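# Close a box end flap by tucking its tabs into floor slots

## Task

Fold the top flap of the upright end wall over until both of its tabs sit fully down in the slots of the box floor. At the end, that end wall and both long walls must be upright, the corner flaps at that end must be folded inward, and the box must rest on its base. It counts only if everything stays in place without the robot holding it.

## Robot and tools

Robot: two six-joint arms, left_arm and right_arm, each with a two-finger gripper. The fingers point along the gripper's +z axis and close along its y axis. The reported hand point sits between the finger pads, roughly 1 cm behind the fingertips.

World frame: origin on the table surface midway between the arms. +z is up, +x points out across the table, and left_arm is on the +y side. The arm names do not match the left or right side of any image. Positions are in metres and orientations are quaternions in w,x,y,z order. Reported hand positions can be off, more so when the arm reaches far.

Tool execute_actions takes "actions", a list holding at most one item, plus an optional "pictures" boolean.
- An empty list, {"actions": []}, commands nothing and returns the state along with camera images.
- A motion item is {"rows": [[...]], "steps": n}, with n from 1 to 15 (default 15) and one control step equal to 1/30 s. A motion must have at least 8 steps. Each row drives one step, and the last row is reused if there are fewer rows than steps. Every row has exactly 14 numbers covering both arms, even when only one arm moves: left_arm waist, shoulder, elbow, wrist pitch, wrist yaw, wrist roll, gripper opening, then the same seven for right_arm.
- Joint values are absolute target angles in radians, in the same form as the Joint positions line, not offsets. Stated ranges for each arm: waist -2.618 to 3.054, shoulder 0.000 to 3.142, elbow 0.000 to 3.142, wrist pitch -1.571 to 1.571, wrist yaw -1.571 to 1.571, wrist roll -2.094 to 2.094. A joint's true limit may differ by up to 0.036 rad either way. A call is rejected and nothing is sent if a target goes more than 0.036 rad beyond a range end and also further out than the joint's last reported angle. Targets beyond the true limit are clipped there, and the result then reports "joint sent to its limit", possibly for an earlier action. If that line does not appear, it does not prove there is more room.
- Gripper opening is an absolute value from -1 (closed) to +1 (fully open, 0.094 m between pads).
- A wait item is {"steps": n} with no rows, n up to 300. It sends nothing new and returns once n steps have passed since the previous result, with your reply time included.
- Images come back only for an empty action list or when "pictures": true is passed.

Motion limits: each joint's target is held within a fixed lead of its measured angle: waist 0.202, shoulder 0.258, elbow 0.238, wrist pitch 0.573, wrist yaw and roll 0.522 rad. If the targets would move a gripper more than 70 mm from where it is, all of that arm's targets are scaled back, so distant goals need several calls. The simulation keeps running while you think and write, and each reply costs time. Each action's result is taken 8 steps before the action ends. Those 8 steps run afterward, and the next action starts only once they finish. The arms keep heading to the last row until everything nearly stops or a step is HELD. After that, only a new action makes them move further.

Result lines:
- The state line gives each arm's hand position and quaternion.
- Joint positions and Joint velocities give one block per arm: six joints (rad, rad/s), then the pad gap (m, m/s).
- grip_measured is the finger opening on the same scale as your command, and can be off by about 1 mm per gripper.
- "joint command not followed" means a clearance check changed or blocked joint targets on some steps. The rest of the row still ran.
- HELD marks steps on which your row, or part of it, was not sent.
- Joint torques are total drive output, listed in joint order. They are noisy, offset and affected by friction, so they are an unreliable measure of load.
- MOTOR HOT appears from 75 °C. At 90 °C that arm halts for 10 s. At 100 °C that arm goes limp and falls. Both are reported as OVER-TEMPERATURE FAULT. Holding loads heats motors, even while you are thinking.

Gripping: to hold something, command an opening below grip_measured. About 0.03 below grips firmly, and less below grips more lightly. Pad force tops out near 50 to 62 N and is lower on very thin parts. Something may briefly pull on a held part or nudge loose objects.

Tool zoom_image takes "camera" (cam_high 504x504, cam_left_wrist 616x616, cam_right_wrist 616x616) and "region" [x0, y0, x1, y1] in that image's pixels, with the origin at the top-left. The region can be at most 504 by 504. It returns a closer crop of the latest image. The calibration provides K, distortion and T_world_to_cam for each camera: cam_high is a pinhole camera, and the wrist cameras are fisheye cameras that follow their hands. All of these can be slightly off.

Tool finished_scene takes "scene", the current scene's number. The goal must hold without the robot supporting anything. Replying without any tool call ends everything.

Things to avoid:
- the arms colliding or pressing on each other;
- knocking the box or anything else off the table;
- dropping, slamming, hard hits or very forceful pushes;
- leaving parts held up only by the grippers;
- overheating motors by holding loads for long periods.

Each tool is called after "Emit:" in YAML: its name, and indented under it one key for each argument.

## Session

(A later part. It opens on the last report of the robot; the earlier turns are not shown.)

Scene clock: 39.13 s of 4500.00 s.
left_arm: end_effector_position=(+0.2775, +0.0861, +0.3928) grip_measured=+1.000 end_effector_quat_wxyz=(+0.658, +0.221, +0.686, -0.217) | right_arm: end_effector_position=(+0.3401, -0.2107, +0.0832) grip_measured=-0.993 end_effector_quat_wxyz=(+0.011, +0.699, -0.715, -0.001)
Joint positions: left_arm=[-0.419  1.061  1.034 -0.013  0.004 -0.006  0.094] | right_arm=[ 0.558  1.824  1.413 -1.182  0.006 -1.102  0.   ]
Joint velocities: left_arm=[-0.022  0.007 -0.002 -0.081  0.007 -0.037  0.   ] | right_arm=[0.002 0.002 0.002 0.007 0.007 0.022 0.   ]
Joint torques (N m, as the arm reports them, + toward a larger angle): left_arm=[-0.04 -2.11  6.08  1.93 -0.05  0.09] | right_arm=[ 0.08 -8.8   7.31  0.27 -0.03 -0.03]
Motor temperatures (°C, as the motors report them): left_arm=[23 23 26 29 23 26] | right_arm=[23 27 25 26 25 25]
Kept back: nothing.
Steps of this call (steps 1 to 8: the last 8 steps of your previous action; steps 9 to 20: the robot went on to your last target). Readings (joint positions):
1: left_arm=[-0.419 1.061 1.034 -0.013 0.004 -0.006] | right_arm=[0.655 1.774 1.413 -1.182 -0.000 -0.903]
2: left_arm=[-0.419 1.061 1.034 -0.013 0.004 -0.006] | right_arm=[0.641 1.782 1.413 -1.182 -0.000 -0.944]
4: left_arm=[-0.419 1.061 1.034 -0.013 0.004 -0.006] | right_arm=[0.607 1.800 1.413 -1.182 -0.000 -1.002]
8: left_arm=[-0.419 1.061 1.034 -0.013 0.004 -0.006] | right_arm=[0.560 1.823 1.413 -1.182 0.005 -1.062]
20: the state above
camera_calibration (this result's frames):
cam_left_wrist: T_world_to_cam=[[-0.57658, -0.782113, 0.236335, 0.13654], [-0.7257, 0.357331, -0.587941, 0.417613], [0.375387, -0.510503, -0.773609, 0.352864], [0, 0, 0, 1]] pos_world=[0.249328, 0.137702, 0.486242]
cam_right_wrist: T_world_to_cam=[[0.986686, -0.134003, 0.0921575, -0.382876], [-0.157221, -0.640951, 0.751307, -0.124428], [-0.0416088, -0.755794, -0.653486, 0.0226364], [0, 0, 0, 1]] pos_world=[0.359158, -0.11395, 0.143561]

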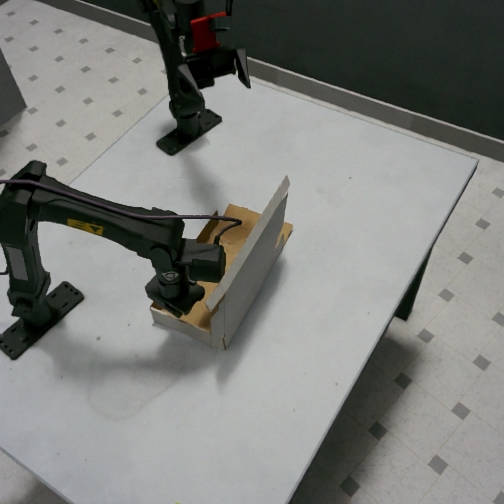

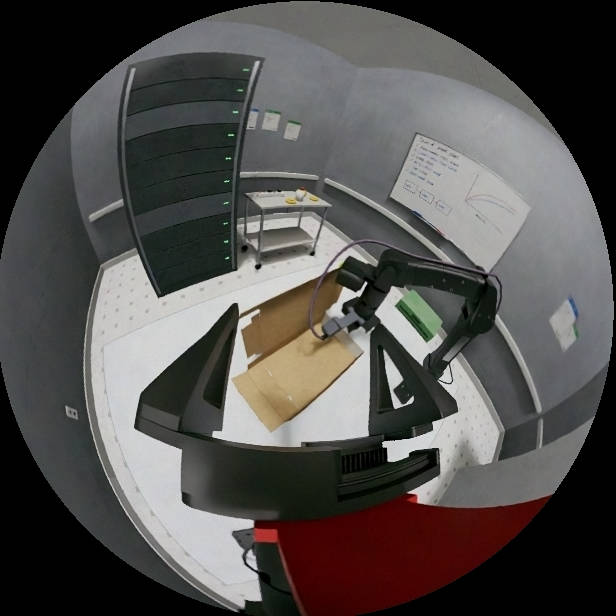

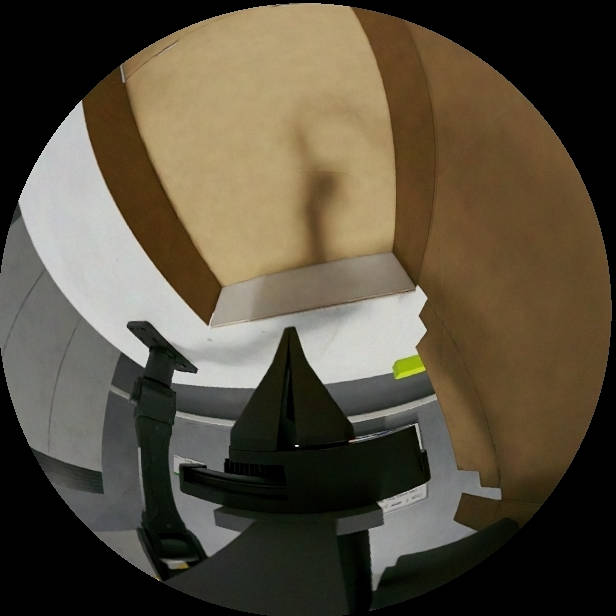

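Emit:
execute_actions:
  actions:
    - {"rows": [[-0.42,1.061,1.034,-0.013,0,0,1,0.555,1.80,1.40,-1.16,0,-1.11,-1],[-0.42,1.061,1.034,-0.013,0,0,1,0.552,1.775,1.375,-1.135,0,-1.11,-1],[-0.42,1.061,1.034,-0.013,0,0,1,0.549,1.75,1.35,-1.11,0,-1.115,-1],[-0.42,1.061,1.034,-0.013,0,0,1,0.546,1.73,1.325,-1.085,0,-1.12,-1],[-0.42,1.061,1.034,-0.013,0,0,1,0.543,1.71,1.30,-1.06,0,-1.125,-1],[-0.42,1.061,1.034,-0.013,0,0,1,0.54,1.69,1.275,-1.035,0,-1.13,-1],[-0.42,1.061,1.034,-0.013,0,0,1,0.537,1.67,1.25,-1.01,0,-1.135,-1],[-0.42,1.061,1.034,-0.013,0,0,1,0.534,1.65,1.225,-0.985,0,-1.14,-1],[-0.42,1.061,1.034,-0.013,0,0,1,0.531,1.635,1.2,-0.96,0,-1.14,-1],[-0.42,1.061,1.034,-0.013,0,0,1,0.528,1.62,1.18,-0.935,0,-1.14,-1],[-0.42,1.061,1.034,-0.013,0,0,1,0.526,1.61,1.16,-0.91,0,-1.14,-1],[-0.42,1.061,1.034,-0.013,0,0,1,0.525,1.606,1.146,-0.888,0,-1.14,-1]], "steps": 15}

Emit:
execute_actions:
  actions:
    - {"steps": 20}
  pictures: true

Scene clock: 41.70 s of 4500.00 s.
left_arm: end_effector_position=(+0.2775, +0.0861, +0.3928) grip_measured=+1.000 end_effector_quat_wxyz=(+0.658, +0.221, +0.686, -0.217) | right_arm: end_effector_position=(+0.3373, -0.2130, +0.0887) grip_measured=-0.992 end_effector_quat_wxyz=(-0.031, +0.703, -0.710, +0.014)
Joint positions: left_arm=[-0.419  1.061  1.034 -0.013  0.004 -0.006  0.094] | right_arm=[ 0.555  1.724  1.313 -1.092  0.006 -1.116  0.   ]
Joint velocities: left_arm=[ 0.007  0.007 -0.002  0.007  0.007 -0.007  0.   ] | right_arm=[-0.061 -0.711 -0.686  0.535 -0.051 -0.11   0.001]
Joint torques (N m, as the arm reports them, + toward a larger angle): left_arm=[-0.09 -1.96  5.8   1.88  0.01  0.01] | right_arm=[-1.32 -9.64  4.23  0.41 -0.06 -0.03]
Motor temperatures (°C, as the motors report them): left_arm=[23 23 26 29 23 26] | right_arm=[23 27 25 26 25 25]
Steps of this call (steps 1 to 15: the robot went on to your last target; steps 16 to 70: nothing new was sent; steps 71 to 77: the first 7 steps of this action). Readings (joint positions):
71: left_arm=[-0.419 1.061 1.034 -0.013 0.004 -0.006] | right_arm=[0.558 1.824 1.413 -1.182 0.006 -1.105]
72: left_arm=[-0.419 1.061 1.034 -0.013 0.004 -0.006] | right_arm=[0.558 1.820 1.410 -1.174 0.006 -1.105]
74: left_arm=[-0.419 1.061 1.034 -0.013 0.004 -0.006] | right_arm=[0.558 1.793 1.381 -1.142 0.006 -1.107]
77: the state above

Scene clock: 42.37 s of 4500.00 s.
left_arm: end_effector_position=(+0.2775, +0.0861, +0.3928) grip_measured=+1.000 end_effector_quat_wxyz=(+0.658, +0.221, +0.686, -0.217) | right_arm: end_effector_position=(+0.3479, -0.2159, +0.0867) grip_measured=-0.993 end_effector_quat_wxyz=(-0.103, +0.698, -0.707, +0.041)
Joint positions: left_arm=[-0.419  1.061  1.034 -0.013  0.004 -0.006  0.094] | right_arm=[ 0.534  1.619  1.166 -0.896  0.006 -1.136  0.   ]
Joint velocities: left_arm=[-0.007  0.012 -0.002 -0.081  0.022 -0.007  0.   ] | right_arm=[-0.002 -0.007  0.012 -0.051  0.095 -0.022  0.001]
Joint torques (N m, as the arm reports them, + toward a larger angle): left_arm=[ 0.17 -2.29  5.84  1.89  0.01  0.06] | right_arm=[-0.81 -8.83  4.47  0.7  -0.05 -0.04]
Motor temperatures (°C, as the motors report them): left_arm=[23 23 26 29 23 26] | right_arm=[23 27 25 26 25 25]
Kept back: nothing.
Steps of this call (steps 1 to 8: the last 8 steps of your previous action; steps 9 to 20: the robot went on to your last target). Readings (joint positions):
1: left_arm=[-0.419 1.061 1.034 -0.013 0.004 -0.006] | right_arm=[0.552 1.700 1.289 -1.073 0.006 -1.119]
2: left_arm=[-0.419 1.061 1.034 -0.013 0.004 -0.006] | right_arm=[0.549 1.678 1.265 -1.054 0.006 -1.123]
4: left_arm=[-0.419 1.061 1.034 -0.013 0.004 -0.006] | right_arm=[0.541 1.642 1.220 -1.013 0.006 -1.127]
8: left_arm=[-0.419 1.061 1.034 -0.013 0.004 -0.006] | right_arm=[0.534 1.619 1.171 -0.950 0.006 -1.133]
20: the state above
camera_calibration (this result's frames):
cam_left_wrist: T_world_to_cam=[[-0.57658, -0.782113, 0.236335, 0.13654], [-0.7257, 0.357331, -0.587941, 0.417613], [0.375387, -0.510503, -0.773609, 0.352864], [0, 0, 0, 1]] pos_world=[0.249328, 0.137702, 0.486242]
cam_right_wrist: T_world_to_cam=[[0.944988, -0.143294, 0.294048, -0.396526], [-0.304707, -0.712546, 0.632006, -0.0829784], [0.11896, -0.686837, -0.71701, -0.0141381], [0, 0, 0, 1]] pos_world=[0.35111, -0.125656, 0.158904]

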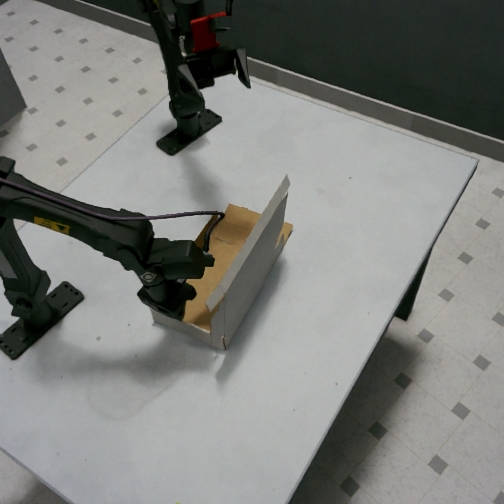

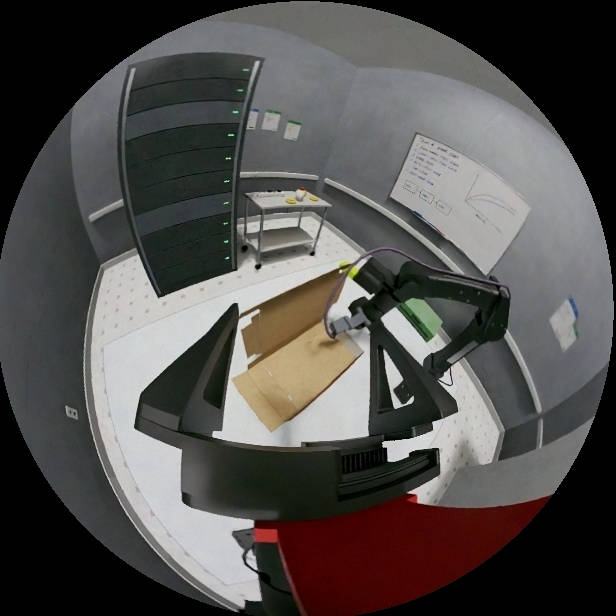

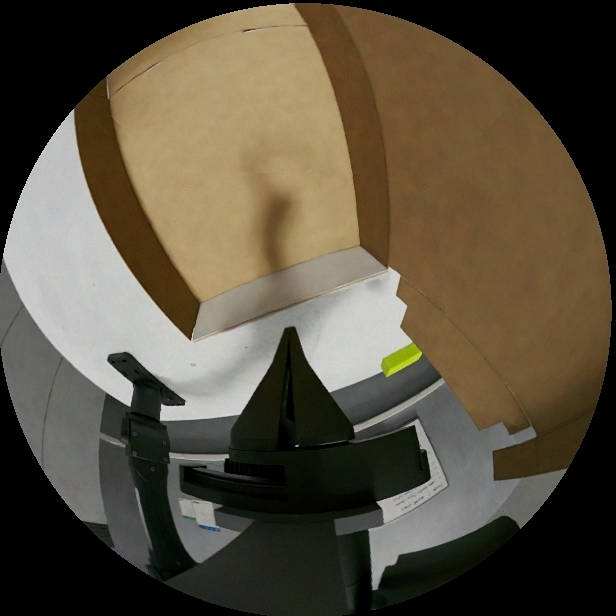

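Emit:
execute_actions:
  actions:
    - {"rows": [[-0.42,1.061,1.034,-0.013,0,0,1,0.53,1.615,1.138,-0.878,0,-1.14,-1],[-0.42,1.061,1.034,-0.013,0,0,1,0.53,1.624,1.13,-0.868,0,-1.14,-1],[-0.42,1.061,1.034,-0.013,0,0,1,0.53,1.632,1.122,-0.858,0,-1.14,-1],[-0.42,1.061,1.034,-0.013,0,0,1,0.53,1.638,1.114,-0.848,0,-1.14,-1],[-0.42,1.061,1.034,-0.013,0,0,1,0.53,1.643,1.106,-0.838,0,-1.14,-1],[-0.42,1.061,1.034,-0.013,0,0,1,0.53,1.646,1.098,-0.828,0,-1.14,-1],[-0.42,1.061,1.034,-0.013,0,0,1,0.53,1.648,1.092,-0.82,0,-1.14,-1]], "steps": 10}

Emit:
execute_actions:
  actions:
    - {"steps": 20}
  pictures: true

Emit:
zoom_image:
  camera: "cam_right_wrist"
  region: [190, 230, 420, 380]

Scene clock: 43.13 s of 4500.00 s.
left_arm: end_effector_position=(+0.2775, +0.0861, +0.3928) grip_measured=+1.000 end_effector_quat_wxyz=(+0.658, +0.221, +0.686, -0.217) | right_arm: end_effector_position=(+0.3492, -0.2153, +0.0866) grip_measured=-0.993 end_effector_quat_wxyz=(-0.106, +0.698, -0.707, +0.042)
Joint positions: left_arm=[-0.419  1.061  1.034 -0.013  0.004 -0.006  0.094] | right_arm=[ 0.534  1.619  1.165 -0.888  0.006 -1.136  0.   ]
Joint velocities: left_arm=[-0.017  0.007 -0.002 -0.022  0.037 -0.007  0.   ] | right_arm=[-0.007 -0.007 -0.09   0.095  0.037  0.066 -0.001]
Joint torques (N m, as the arm reports them, + toward a larger angle): left_arm=[-0.02 -2.03  6.2   1.9   0.07  0.08] | right_arm=[-0.37 -7.34  3.78  0.62 -0.05 -0.02]
Motor temperatures (°C, as the motors report them): left_arm=[23 23 26 29 23 26] | right_arm=[23 27 25 26 25 25]
Steps of this call (steps 1 to 21: the robot went on to your last target; steps 22 to 23: the first 2 steps of this action). Readings (joint positions):
22: left_arm=[-0.419 1.061 1.034 -0.013 0.004 -0.006] | right_arm=[0.534 1.619 1.166 -0.892 0.006 -1.136]
23: the state above

Scene clock: 43.80 s of 4500.00 s.
left_arm: end_effector_position=(+0.2775, +0.0861, +0.3928) grip_measured=+1.000 end_effector_quat_wxyz=(+0.658, +0.221, +0.686, -0.217) | right_arm: end_effector_position=(+0.3473, -0.2161, +0.0679) grip_measured=-0.993 end_effector_quat_wxyz=(-0.101, +0.699, -0.707, +0.040)
Joint positions: left_arm=[-0.419  1.061  1.034 -0.013  0.004 -0.006  0.094] | right_arm=[ 0.534  1.639  1.112 -0.826  0.006 -1.136  0.   ]
Joint velocities: left_arm=[ 0.007 -0.017 -0.007  0.007  0.022 -0.007  0.   ] | right_arm=[ 0.002  0.012  0.007 -0.007 -0.051 -0.051  0.   ]
Joint torques (N m, as the arm reports them, + toward a larger angle): left_arm=[-0.18 -2.    5.79  1.87  0.08  0.05] | right_arm=[-0.35 -6.95  4.47  0.7  -0.05 -0.02]
Motor temperatures (°C, as the motors report them): left_arm=[23 23 26 29 23 26] | right_arm=[23 27 25 26 25 25]
Kept back: nothing.
Steps of this call (steps 1 to 8: the last 8 steps of your previous action; steps 9 to 20: the robot went on to your last target). Readings (joint positions):
1: left_arm=[-0.419 1.061 1.034 -0.013 0.004 -0.006] | right_arm=[0.534 1.619 1.161 -0.881 0.006 -1.136]
2: left_arm=[-0.419 1.061 1.034 -0.013 0.004 -0.006] | right_arm=[0.534 1.619 1.154 -0.874 0.006 -1.136]
4: left_arm=[-0.419 1.061 1.034 -0.013 0.004 -0.006] | right_arm=[0.534 1.622 1.138 -0.860 0.006 -1.136]
8: left_arm=[-0.419 1.061 1.034 -0.013 0.004 -0.006] | right_arm=[0.534 1.637 1.114 -0.842 0.006 -1.136]
20: the state above
camera_calibration (this result's frames):
cam_left_wrist: T_world_to_cam=[[-0.57658, -0.782113, 0.236335, 0.13654], [-0.7257, 0.357331, -0.587941, 0.417613], [0.375387, -0.510503, -0.773609, 0.352864], [0, 0, 0, 1]] pos_world=[0.249328, 0.137702, 0.486242]
cam_right_wrist: T_world_to_cam=[[0.946352, -0.142325, 0.290105, -0.390515], [-0.301598, -0.71132, 0.634872, -0.0724899], [0.115999, -0.688307, -0.716085, -0.0270404], [0, 0, 0, 1]] pos_world=[0.350839, -0.125756, 0.139949]

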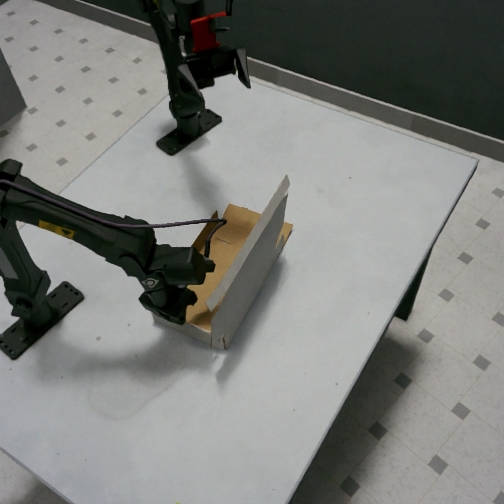

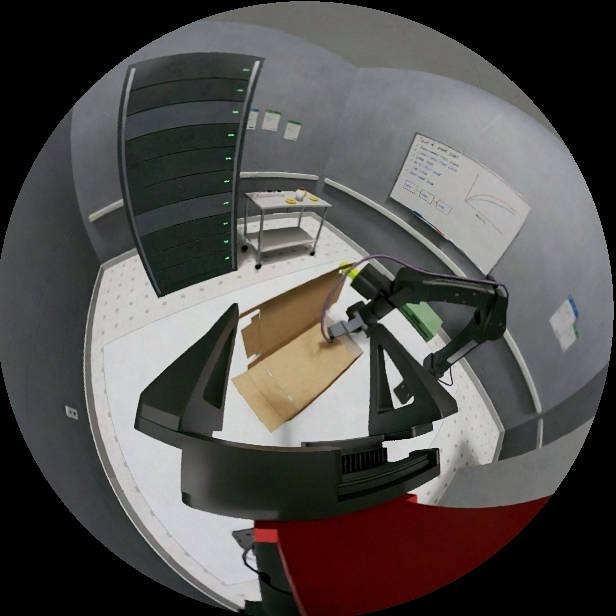

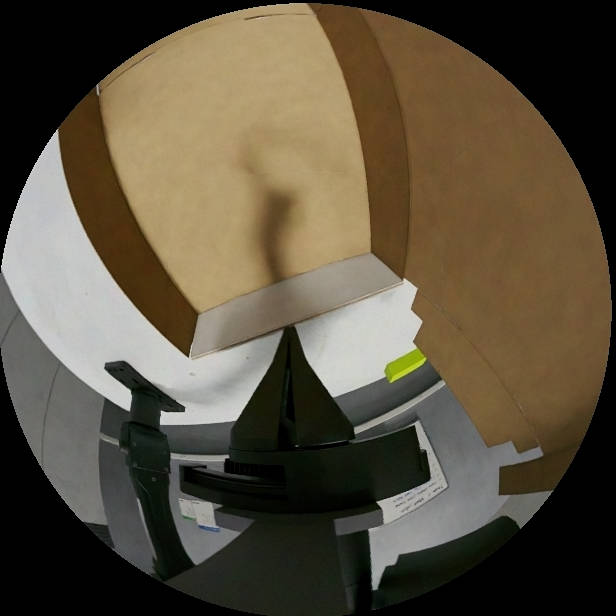

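Region (190, 230, 420, 380) of cam_right_wrist's 616x616 image, scaled by 2.191, with more detail than that image has; it fills the top 329 rows of this view, and the rest is white.

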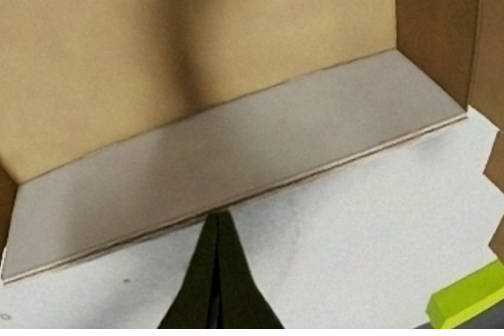

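Emit:
execute_actions:
  actions:
    - {"rows": [[-0.42,1.061,1.034,-0.013,0,0,1,0.524,1.65,1.086,-0.812,0,-1.14,-1],[-0.42,1.061,1.034,-0.013,0,0,1,0.52,1.653,1.08,-0.804,0,-1.14,-1],[-0.42,1.061,1.034,-0.013,0,0,1,0.518,1.656,1.074,-0.796,0,-1.14,-1],[-0.42,1.061,1.034,-0.013,0,0,1,0.518,1.659,1.068,-0.788,0,-1.14,-1],[-0.42,1.061,1.034,-0.013,0,0,1,0.518,1.662,1.062,-0.78,0,-1.14,-1],[-0.42,1.061,1.034,-0.013,0,0,1,0.518,1.665,1.056,-0.772,0,-1.14,-1],[-0.42,1.061,1.034,-0.013,0,0,1,0.518,1.668,1.05,-0.764,0,-1.14,-1]], "steps": 10}

Emit:
execute_actions:
  actions:
    - {"steps": 18}
  pictures: true

Emit:
zoom_image:
  camera: "cam_right_wrist"
  region: [190, 230, 420, 380]

Scene clock: 44.70 s of 4500.00 s.
left_arm: end_effector_position=(+0.2775, +0.0861, +0.3928) grip_measured=+1.000 end_effector_quat_wxyz=(+0.658, +0.221, +0.686, -0.217) | right_arm: end_effector_position=(+0.3483, -0.2157, +0.0682) grip_measured=-0.993 end_effector_quat_wxyz=(-0.103, +0.699, -0.707, +0.041)
Joint positions: left_arm=[-0.419  1.061  1.034 -0.013  0.004 -0.006  0.094] | right_arm=[ 0.534  1.639  1.112 -0.822  0.006 -1.136  0.   ]
Joint velocities: left_arm=[-0.002 -0.002 -0.002  0.022  0.007  0.022  0.   ] | right_arm=[-0.017  0.007  0.022  0.066  0.022 -0.037 -0.001]
Joint torques (N m, as the arm reports them, + toward a larger angle): left_arm=[-0.11 -1.99  6.03  1.97  0.01  0.06] | right_arm=[-1.29 -6.54  3.6   0.75 -0.05 -0.02]
Motor temperatures (°C, as the motors report them): left_arm=[23 23 26 29 23 26] | right_arm=[23 27 25 26 25 25]
Steps of this call (steps 1 to 15: the robot went on to your last target; steps 16 to 25: nothing new was sent; steps 26 to 27: the first 2 steps of this action). Readings (joint positions):
26: left_arm=[-0.419 1.061 1.034 -0.013 0.004 -0.006] | right_arm=[0.534 1.639 1.112 -0.824 0.006 -1.136]
27: the state above

Scene clock: 45.30 s of 4500.00 s.
left_arm: end_effector_position=(+0.2775, +0.0861, +0.3928) grip_measured=+1.000 end_effector_quat_wxyz=(+0.658, +0.221, +0.686, -0.217) | right_arm: end_effector_position=(+0.3494, -0.2156, +0.0659) grip_measured=-0.993 end_effector_quat_wxyz=(-0.107, +0.697, -0.708, +0.041)
Joint positions: left_arm=[-0.419  1.061  1.034 -0.013  0.004 -0.006  0.094] | right_arm=[ 0.531  1.639  1.101 -0.803  0.002 -1.136  0.   ]
Joint velocities: left_arm=[-0.012 -0.012 -0.002 -0.007  0.022 -0.022  0.   ] | right_arm=[ 0.002 -0.002 -0.012 -0.007  0.051 -0.022  0.   ]
Joint torques (N m, as the arm reports them, + toward a larger angle): left_arm=[-0.04 -1.96  5.98  1.9  -0.01  0.07] | right_arm=[-1.2  -5.16  2.34  1.04 -0.02 -0.02]
Motor temperatures (°C, as the motors report them): left_arm=[23 23 26 29 23 26] | right_arm=[23 27 25 26 25 25]
Kept back: nothing.
Steps of this call (steps 1 to 8: the last 8 steps of your previous action; steps 9 to 18: the robot went on to your last target). Readings (joint positions):
1: left_arm=[-0.419 1.061 1.034 -0.013 0.004 -0.006] | right_arm=[0.533 1.639 1.110 -0.817 0.006 -1.136]
2: left_arm=[-0.419 1.061 1.034 -0.013 0.004 -0.006] | right_arm=[0.532 1.639 1.106 -0.810 0.006 -1.136]
4: left_arm=[-0.419 1.061 1.034 -0.013 0.004 -0.006] | right_arm=[0.531 1.639 1.102 -0.805 0.003 -1.136]
8: left_arm=[-0.419 1.061 1.034 -0.013 0.004 -0.006] | right_arm=[0.531 1.639 1.101 -0.803 0.002 -1.136]
18: the state above
camera_calibration (this result's frames):
cam_left_wrist: T_world_to_cam=[[-0.57658, -0.782113, 0.236335, 0.13654], [-0.7257, 0.357331, -0.587941, 0.417613], [0.375387, -0.510503, -0.773609, 0.352864], [0, 0, 0, 1]] pos_world=[0.249328, 0.137702, 0.486242]
cam_right_wrist: T_world_to_cam=[[0.943148, -0.146858, 0.298169, -0.39227], [-0.309392, -0.715696, 0.626143, -0.0678552], [0.121444, -0.682797, -0.720444, -0.0287996], [0, 0, 0, 1]] pos_world=[0.352473, -0.125836, 0.138701]

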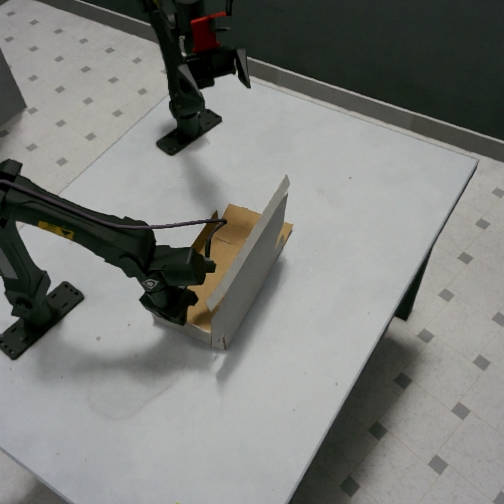

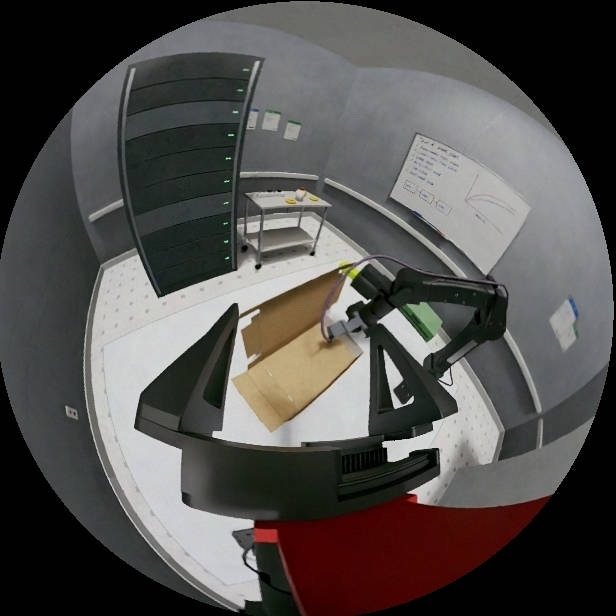

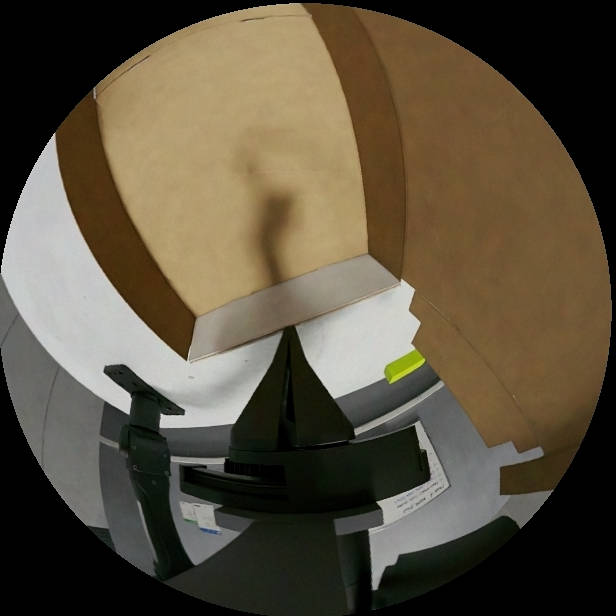

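Region (190, 230, 420, 380) of cam_right_wrist's 616x616 image, scaled by 2.191, with more detail than that image has; it fills the top 329 rows of this view, and the rest is white.

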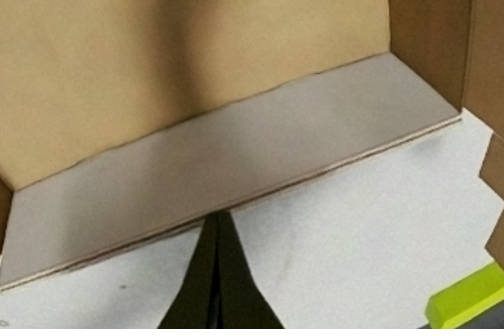

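Emit:
execute_actions:
  actions:
    - {"rows": [[-0.42,1.061,1.034,-0.013,0,0,1,0.53,1.65,1.09,-0.8,0,-1.14,-1],[-0.42,1.061,1.034,-0.013,0,0,1,0.53,1.64,1.12,-0.82,0,-1.14,-1],[-0.42,1.061,1.034,-0.013,0,0,1,0.53,1.635,1.145,-0.83,0,-1.14,-1],[-0.42,1.061,1.034,-0.013,0,0,1,0.53,1.635,1.145,-0.83,0,-1.14,-1],[-0.42,1.061,1.034,-0.013,0,0,1,0.54,1.635,1.145,-0.83,0,-1.14,-1],[-0.42,1.061,1.034,-0.013,0,0,1,0.55,1.635,1.145,-0.83,0,-1.14,-1],[-0.42,1.061,1.034,-0.013,0,0,1,0.558,1.635,1.145,-0.83,0,-1.14,-1]], "steps": 13}

Emit:
execute_actions:
  actions:
    - {"rows": [[-0.42,1.061,1.034,-0.013,0,0,1,0.558,1.64,1.125,-0.825,0,-1.14,-1],[-0.42,1.061,1.034,-0.013,0,0,1,0.558,1.645,1.105,-0.82,0,-1.14,-1],[-0.42,1.061,1.034,-0.013,0,0,1,0.558,1.65,1.09,-0.815,0,-1.14,-1],[-0.42,1.061,1.034,-0.013,0,0,1,0.558,1.655,1.08,-0.81,0,-1.14,-1],[-0.42,1.061,1.034,-0.013,0,0,1,0.558,1.66,1.07,-0.805,0,-1.14,-1],[-0.42,1.061,1.034,-0.013,0,0,1,0.558,1.665,1.06,-0.8,0,-1.14,-1],[-0.42,1.061,1.034,-0.013,0,0,1,0.558,1.67,1.05,-0.795,0,-1.14,-1],[-0.42,1.061,1.034,-0.013,0,0,1,0.558,1.675,1.04,-0.79,0,-1.14,-1]], "steps": 10}

Emit:
execute_actions:
  actions:
    - {"steps": 16}
  pictures: true

Emit:
zoom_image:
  camera: "cam_right_wrist"
  region: [190, 230, 420, 380]

Scene clock: 46.40 s of 4500.00 s.
left_arm: end_effector_position=(+0.2775, +0.0861, +0.3928) grip_measured=+1.000 end_effector_quat_wxyz=(+0.658, +0.221, +0.686, -0.217) | right_arm: end_effector_position=(+0.3515, -0.2147, +0.0700) grip_measured=-0.993 end_effector_quat_wxyz=(-0.110, +0.697, -0.707, +0.043)
Joint positions: left_arm=[-0.419  1.061  1.034 -0.013  0.004 -0.006  0.094] | right_arm=[ 0.531  1.636  1.112 -0.81   0.002 -1.136  0.   ]
Joint velocities: left_arm=[-0.007  0.007  0.002  0.022 -0.022 -0.051  0.   ] | right_arm=[ 0.012  0.007  0.105  0.037  0.037 -0.037 -0.   ]
Joint torques (N m, as the arm reports them, + toward a larger angle): left_arm=[ 0.1  -2.03  5.93  1.92  0.01  0.01] | right_arm=[ 0.85 -7.96  7.58  0.58 -0.02 -0.02]
Motor temperatures (°C, as the motors report them): left_arm=[23 23 26 29 23 26] | right_arm=[23 27 25 26 25 25]
Steps of this call (steps 1 to 15: the robot went on to your last target; steps 16 to 28: nothing new was sent; steps 29 to 33: the first 5 steps of this action). Readings (joint positions):
29: left_arm=[-0.419 1.061 1.034 -0.013 0.004 -0.006] | right_arm=[0.531 1.638 1.101 -0.804 0.002 -1.136]
30: left_arm=[-0.419 1.061 1.034 -0.013 0.004 -0.006] | right_arm=[0.531 1.636 1.101 -0.804 0.002 -1.136]
32: left_arm=[-0.419 1.061 1.034 -0.013 0.004 -0.006] | right_arm=[0.531 1.636 1.109 -0.809 0.002 -1.136]
33: the state above

Scene clock: 46.73 s of 4500.00 s.
left_arm: end_effector_position=(+0.2775, +0.0861, +0.3928) grip_measured=+1.000 end_effector_quat_wxyz=(+0.658, +0.221, +0.686, -0.217) | right_arm: end_effector_position=(+0.3498, -0.2085, +0.0716) grip_measured=-0.993 end_effector_quat_wxyz=(-0.112, +0.704, -0.700, +0.042)
Joint positions: left_arm=[-0.419  1.061  1.034 -0.013  0.004 -0.006  0.094] | right_arm=[ 0.55   1.636  1.118 -0.813  0.003 -1.136  0.   ]
Joint velocities: left_arm=[ 0.002 -0.017 -0.007  0.051 -0.022  0.007  0.   ] | right_arm=[ 0.007 -0.027 -0.007  0.037 -0.037 -0.007  0.   ]
Joint torques (N m, as the arm reports them, + toward a larger angle): left_arm=[-0.12 -1.84  5.89  1.86  0.05  0.11] | right_arm=[ 0.71 -6.98  4.9   0.67 -0.03 -0.03]
Motor temperatures (°C, as the motors report them): left_arm=[23 23 26 29 23 26] | right_arm=[23 27 25 26 25 25]
Steps of this call (steps 1 to 8: the last 8 steps of your previous action; steps 9 to 10: the first 2 steps of this action). Readings (joint positions):
9: left_arm=[-0.419 1.061 1.034 -0.013 0.004 -0.006] | right_arm=[0.550 1.636 1.118 -0.813 0.003 -1.136]
10: the state above

Scene clock: 47.27 s of 4500.00 s.
left_arm: end_effector_position=(+0.2775, +0.0861, +0.3928) grip_measured=+1.000 end_effector_quat_wxyz=(+0.658, +0.221, +0.686, -0.217) | right_arm: end_effector_position=(+0.3477, -0.2096, +0.0664) grip_measured=-0.993 end_effector_quat_wxyz=(-0.109, +0.704, -0.701, +0.041)
Joint positions: left_arm=[-0.419  1.061  1.034 -0.013  0.004 -0.006  0.094] | right_arm=[ 0.55   1.638  1.1   -0.799  0.003 -1.137  0.   ]
Joint velocities: left_arm=[-0.007  0.002  0.002 -0.022 -0.007  0.022  0.   ] | right_arm=[-0.007 -0.017 -0.012  0.007 -0.066  0.007 -0.   ]
Joint torques (N m, as the arm reports them, + toward a larger angle): left_arm=[ 0.06 -2.02  5.83  1.89  0.    0.01] | right_arm=[ 0.78 -4.45  1.68  0.78 -0.03 -0.02]
Motor temperatures (°C, as the motors report them): left_arm=[23 23 26 29 23 26] | right_arm=[23 27 25 26 25 25]
Kept back: nothing.
Steps of this call (steps 1 to 8: the last 8 steps of your previous action; steps 9 to 16: the robot went on to your last target). Readings (joint positions):
1: left_arm=[-0.419 1.061 1.034 -0.013 0.004 -0.006] | right_arm=[0.550 1.636 1.118 -0.813 0.003 -1.136]
2: left_arm=[-0.419 1.061 1.034 -0.013 0.004 -0.006] | right_arm=[0.550 1.636 1.116 -0.811 0.003 -1.136]
4: left_arm=[-0.419 1.061 1.034 -0.013 0.004 -0.006] | right_arm=[0.550 1.637 1.105 -0.804 0.003 -1.136]
8: left_arm=[-0.419 1.061 1.034 -0.013 0.004 -0.006] | right_arm=[0.550 1.638 1.100 -0.799 0.003 -1.137]
16: the state above
camera_calibration (this result's frames):
cam_left_wrist: T_world_to_cam=[[-0.57658, -0.782113, 0.236335, 0.13654], [-0.7257, 0.357331, -0.587941, 0.417613], [0.375387, -0.510503, -0.773609, 0.352864], [0, 0, 0, 1]] pos_world=[0.249328, 0.137702, 0.486242]
cam_right_wrist: T_world_to_cam=[[0.944289, -0.129048, 0.302761, -0.386872], [-0.298731, -0.722137, 0.623921, -0.0692855], [0.138119, -0.679606, -0.720457, -0.0292489], [0, 0, 0, 1]] pos_world=[0.348661, -0.119836, 0.139286]

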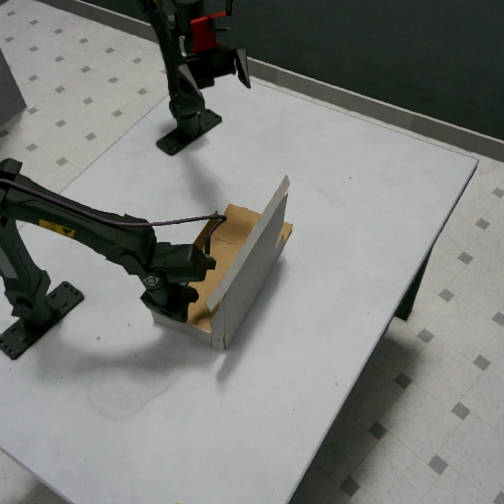

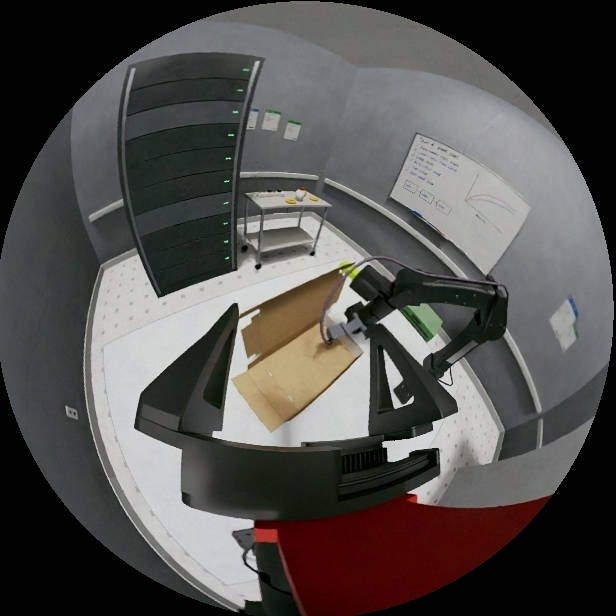

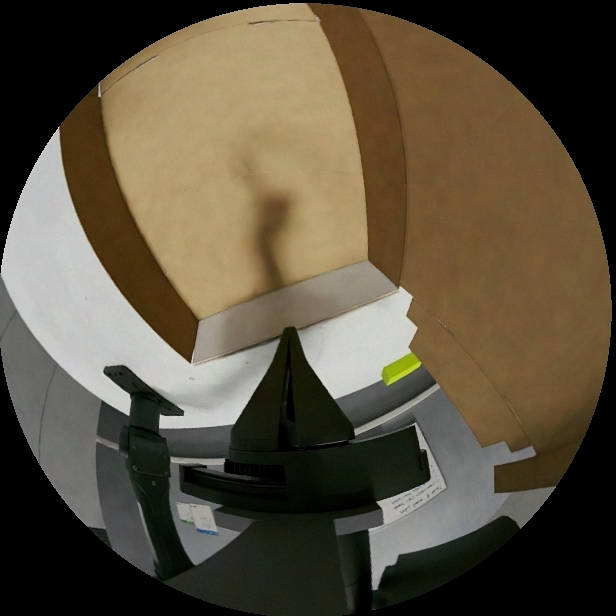

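Region (190, 230, 420, 380) of cam_right_wrist's 616x616 image, scaled by 2.191, with more detail than that image has; it fills the top 329 rows of this view, and the rest is white.

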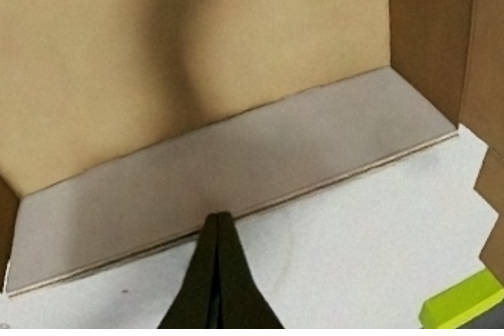

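Emit:
zoom_image:
  camera: "cam_right_wrist"
  region: [300, 250, 380, 300]

Emit:
zoom_image:
  camera: "cam_right_wrist"
  region: [190, 285, 270, 335]

Region (300, 250, 380, 300) of cam_right_wrist's 616x616 image, scaled by 6.300, with more detail than that image has; it fills the top 315 rows of this view, and the rest is white.

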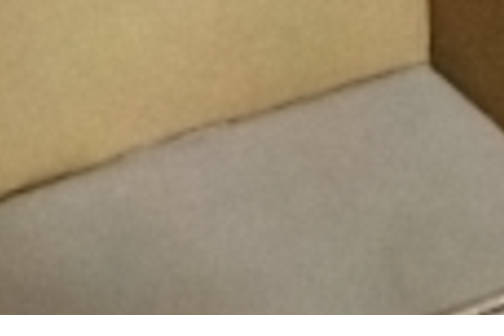

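Region (190, 285, 270, 335) of cam_right_wrist's 616x616 image, scaled by 6.300, with more detail than that image has; it fills the top 315 rows of this view, and the rest is white.

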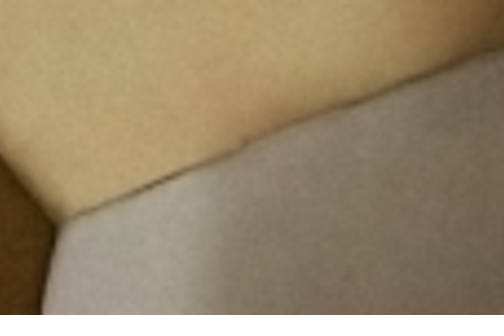

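Emit:
execute_actions:
  actions:
    - {"rows": [[-0.42,1.061,1.034,-0.013,0,0,1,0.558,1.68,1.03,-0.79,0,-1.14,-1],[-0.42,1.061,1.034,-0.013,0,0,1,0.558,1.688,1.018,-0.79,0,-1.14,-1],[-0.42,1.061,1.034,-0.013,0,0,1,0.558,1.696,1.006,-0.79,0,-1.14,-1],[-0.42,1.061,1.034,-0.013,0,0,1,0.558,1.704,0.994,-0.79,0,-1.14,-1],[-0.42,1.061,1.034,-0.013,0,0,1,0.558,1.712,0.982,-0.79,0,-1.14,-1]], "steps": 15}
  pictures: true

Emit:
execute_actions:
  actions:
    - {"rows": [[-0.42,1.061,1.034,-0.013,0,0,1,0.558,1.69,1.02,-0.8,0,-1.14,-1],[-0.42,1.061,1.034,-0.013,0,0,1,0.558,1.67,1.06,-0.81,0,-1.14,-1],[-0.42,1.061,1.034,-0.013,0,0,1,0.558,1.65,1.1,-0.82,0,-1.14,-1],[-0.42,1.061,1.034,-0.013,0,0,1,0.558,1.63,1.13,-0.84,0,-1.14,-1],[-0.42,1.061,1.034,-0.013,0,0,1,0.558,1.615,1.155,-0.865,0,-1.14,-1],[-0.42,1.061,1.034,-0.013,0,0,1,0.558,1.6,1.175,-0.89,0,-1.14,-1],[-0.42,1.061,1.034,-0.013,0,0,1,0.558,1.585,1.19,-0.915,0,-1.14,-1],[-0.42,1.061,1.034,-0.013,0,0,1,0.558,1.57,1.2,-0.94,0,-1.14,-1],[-0.42,1.061,1.034,-0.013,0,0,1,0.558,1.555,1.2,-0.96,0,-1.14,-1]], "steps": 12}

Emit:
execute_actions:
  actions:
    - {"steps": 16}
  pictures: true

Emit:
zoom_image:
  camera: "cam_right_wrist"
  region: [190, 210, 420, 360]

Scene clock: 48.73 s of 4500.00 s.
left_arm: end_effector_position=(+0.2775, +0.0861, +0.3928) grip_measured=+1.000 end_effector_quat_wxyz=(+0.658, +0.221, +0.686, -0.217) | right_arm: end_effector_position=(+0.3467, -0.2101, +0.0639) grip_measured=-0.993 end_effector_quat_wxyz=(-0.111, +0.704, -0.700, +0.042)
Joint positions: left_arm=[-0.419  1.061  1.034 -0.013  0.004 -0.006  0.094] | right_arm=[ 0.55   1.634  1.085 -0.784  0.003 -1.137  0.   ]
Joint velocities: left_arm=[ 0.012 -0.017 -0.002  0.022  0.007 -0.022  0.   ] | right_arm=[ 0.002 -0.002 -0.032  0.066 -0.051 -0.007 -0.   ]
Joint torques (N m, as the arm reports them, + toward a larger angle): left_arm=[-0.05 -2.09  5.79  1.9   0.    0.03] | right_arm=[ 0.72 -0.55 -1.09  0.63 -0.03 -0.02]
Motor temperatures (°C, as the motors report them): left_arm=[23 23 26 30 23 26] | right_arm=[23 27 25 26 25 25]
Steps of this call (steps 1 to 15: the robot went on to your last target; steps 16 to 37: nothing new was sent; steps 38 to 44: the first 7 steps of this action). Readings (joint positions):
38: left_arm=[-0.419 1.061 1.034 -0.013 0.004 -0.006] | right_arm=[0.550 1.638 1.098 -0.797 0.003 -1.137]
39: left_arm=[-0.419 1.061 1.034 -0.013 0.004 -0.006] | right_arm=[0.550 1.638 1.095 -0.795 0.003 -1.137]
41: left_arm=[-0.419 1.061 1.034 -0.013 0.004 -0.006] | right_arm=[0.550 1.638 1.091 -0.791 0.003 -1.137]
44: the state above
camera_calibration (this result's frames):
cam_left_wrist: T_world_to_cam=[[-0.57658, -0.782113, 0.236335, 0.13654], [-0.7257, 0.357331, -0.587941, 0.417613], [0.375387, -0.510503, -0.773609, 0.352864], [0, 0, 0, 1]] pos_world=[0.249328, 0.137702, 0.486242]
cam_right_wrist: T_world_to_cam=[[0.943344, -0.129492, 0.305505, -0.385151], [-0.300667, -0.723047, 0.621935, -0.0677852], [0.140359, -0.678554, -0.721016, -0.0317448], [0, 0, 0, 1]] pos_world=[0.347405, -0.120426, 0.136935]

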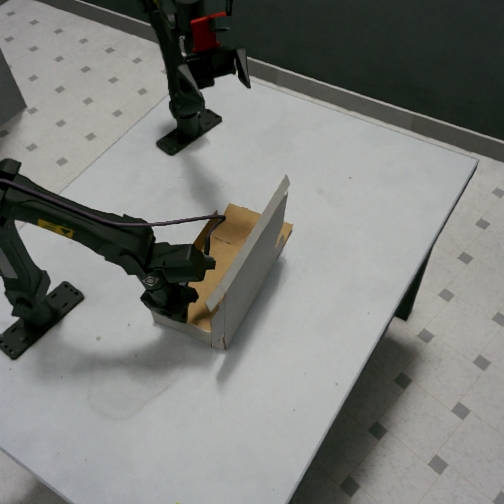

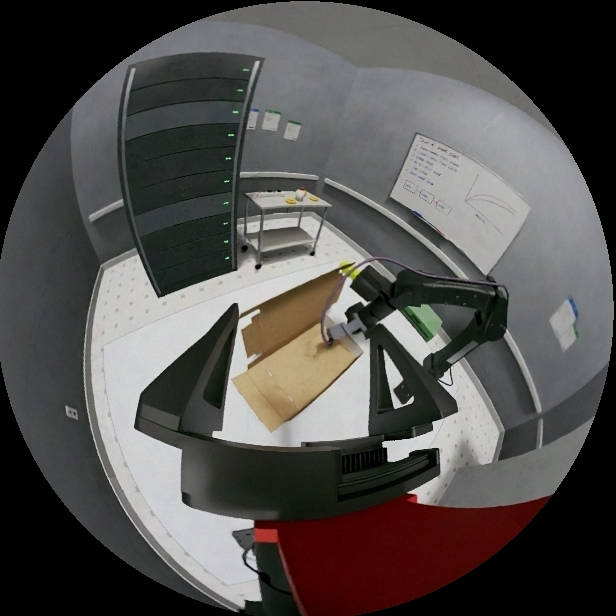

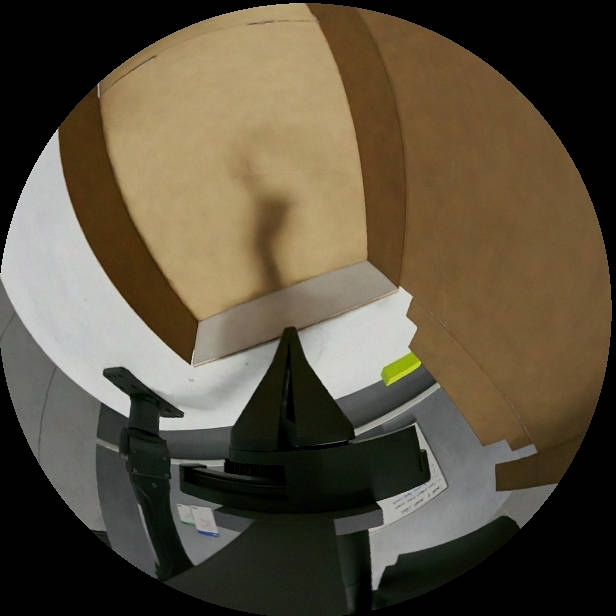

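Scene clock: 49.13 s of 4500.00 s.
left_arm: end_effector_position=(+0.2775, +0.0861, +0.3928) grip_measured=+1.000 end_effector_quat_wxyz=(+0.658, +0.221, +0.686, -0.217) | right_arm: end_effector_position=(+0.3480, -0.2094, +0.0684) grip_measured=-0.993 end_effector_quat_wxyz=(-0.115, +0.703, -0.700, +0.044)
Joint positions: left_arm=[-0.419  1.061  1.034 -0.013  0.004 -0.006  0.094] | right_arm=[ 0.55   1.626  1.093 -0.791  0.003 -1.137  0.   ]
Joint velocities: left_arm=[-0.017  0.002 -0.002 -0.066 -0.051 -0.007  0.   ] | right_arm=[ 0.017  0.007  0.164 -0.212 -0.022 -0.022 -0.001]
Joint torques (N m, as the arm reports them, + toward a larger angle): left_arm=[-0.02 -1.89  5.87  1.95 -0.01  0.02] | right_arm=[ 0.74 -7.26  7.55  0.59  0.   -0.03]
Motor temperatures (°C, as the motors report them): left_arm=[23 23 26 30 23 26] | right_arm=[23 27 25 26 25 25]
Steps of this call (steps 1 to 8: the last 8 steps of your previous action; steps 9 to 12: the first 4 steps of this action). Readings (joint positions):
9: left_arm=[-0.419 1.061 1.034 -0.013 0.004 -0.006] | right_arm=[0.550 1.630 1.083 -0.782 0.003 -1.137]
10: left_arm=[-0.419 1.061 1.034 -0.013 0.004 -0.006] | right_arm=[0.550 1.628 1.083 -0.782 0.003 -1.137]
12: the state above

Scene clock: 49.67 s of 4500.00 s.
left_arm: end_effector_position=(+0.2775, +0.0861, +0.3928) grip_measured=+1.000 end_effector_quat_wxyz=(+0.658, +0.221, +0.686, -0.217) | right_arm: end_effector_position=(+0.3415, -0.2125, +0.1072) grip_measured=-0.993 end_effector_quat_wxyz=(-0.119, +0.703, -0.700, +0.045)
Joint positions: left_arm=[-0.419  1.061  1.034 -0.013  0.004 -0.006  0.094] | right_arm=[ 0.55   1.56   1.181 -0.936  0.003 -1.137  0.   ]
Joint velocities: left_arm=[-0.017  0.002 -0.017 -0.022 -0.022  0.037  0.   ] | right_arm=[ 0.007 -0.002  0.002 -0.11  -0.066 -0.081 -0.001]
Joint torques (N m, as the arm reports them, + toward a larger angle): left_arm=[-0.03 -2.18  6.16  1.85 -0.01  0.1 ] | right_arm=[ 0.75 -7.61  7.36  0.63 -0.02 -0.02]
Motor temperatures (°C, as the motors report them): left_arm=[23 23 26 30 23 26] | right_arm=[23 27 25 26 25 25]
Kept back: nothing.
Steps of this call (steps 1 to 8: the last 8 steps of your previous action; steps 9 to 16: the robot went on to your last target). Readings (joint positions):
1: left_arm=[-0.419 1.061 1.034 -0.013 0.004 -0.006] | right_arm=[0.550 1.626 1.101 -0.801 0.003 -1.137]
2: left_arm=[-0.419 1.061 1.034 -0.013 0.004 -0.006] | right_arm=[0.550 1.626 1.113 -0.818 0.003 -1.137]
4: left_arm=[-0.419 1.061 1.034 -0.013 0.004 -0.006] | right_arm=[0.550 1.619 1.143 -0.852 0.003 -1.137]
8: left_arm=[-0.419 1.061 1.034 -0.013 0.004 -0.006] | right_arm=[0.550 1.571 1.175 -0.900 0.003 -1.137]
16: the state above
camera_calibration (this result's frames):
cam_left_wrist: T_world_to_cam=[[-0.57658, -0.782113, 0.236335, 0.13654], [-0.7257, 0.357331, -0.587941, 0.417613], [0.375387, -0.510503, -0.773609, 0.352864], [0, 0, 0, 1]] pos_world=[0.249328, 0.137702, 0.486242]
cam_right_wrist: T_world_to_cam=[[0.938381, -0.131823, 0.319474, -0.39412], [-0.310464, -0.727649, 0.611669, -0.0945255], [0.151833, -0.673164, -0.723739, -0.00394986], [0, 0, 0, 1]] pos_world=[0.341087, -0.123394, 0.18087]

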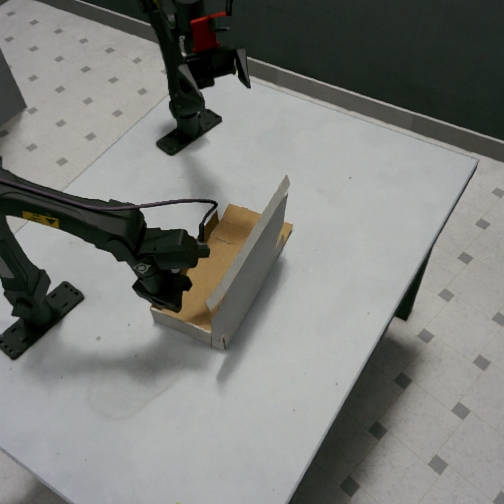

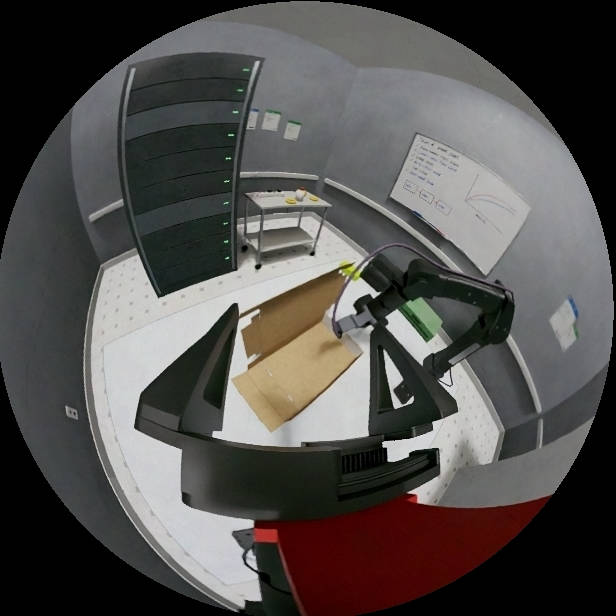

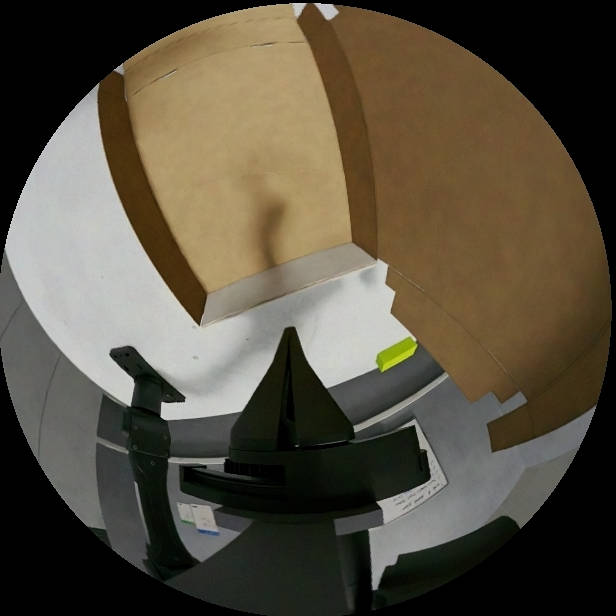

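Region (190, 210, 420, 360) of cam_right_wrist's 616x616 image, scaled by 2.191, with more detail than that image has; it fills the top 329 rows of this view, and the rest is white.

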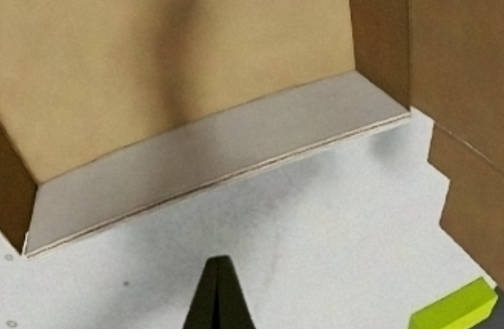

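The top edge is tighter now and the bottom sits flush.

Emit:
finished_scene:
  scene: 1

The scene is finished: the task was done.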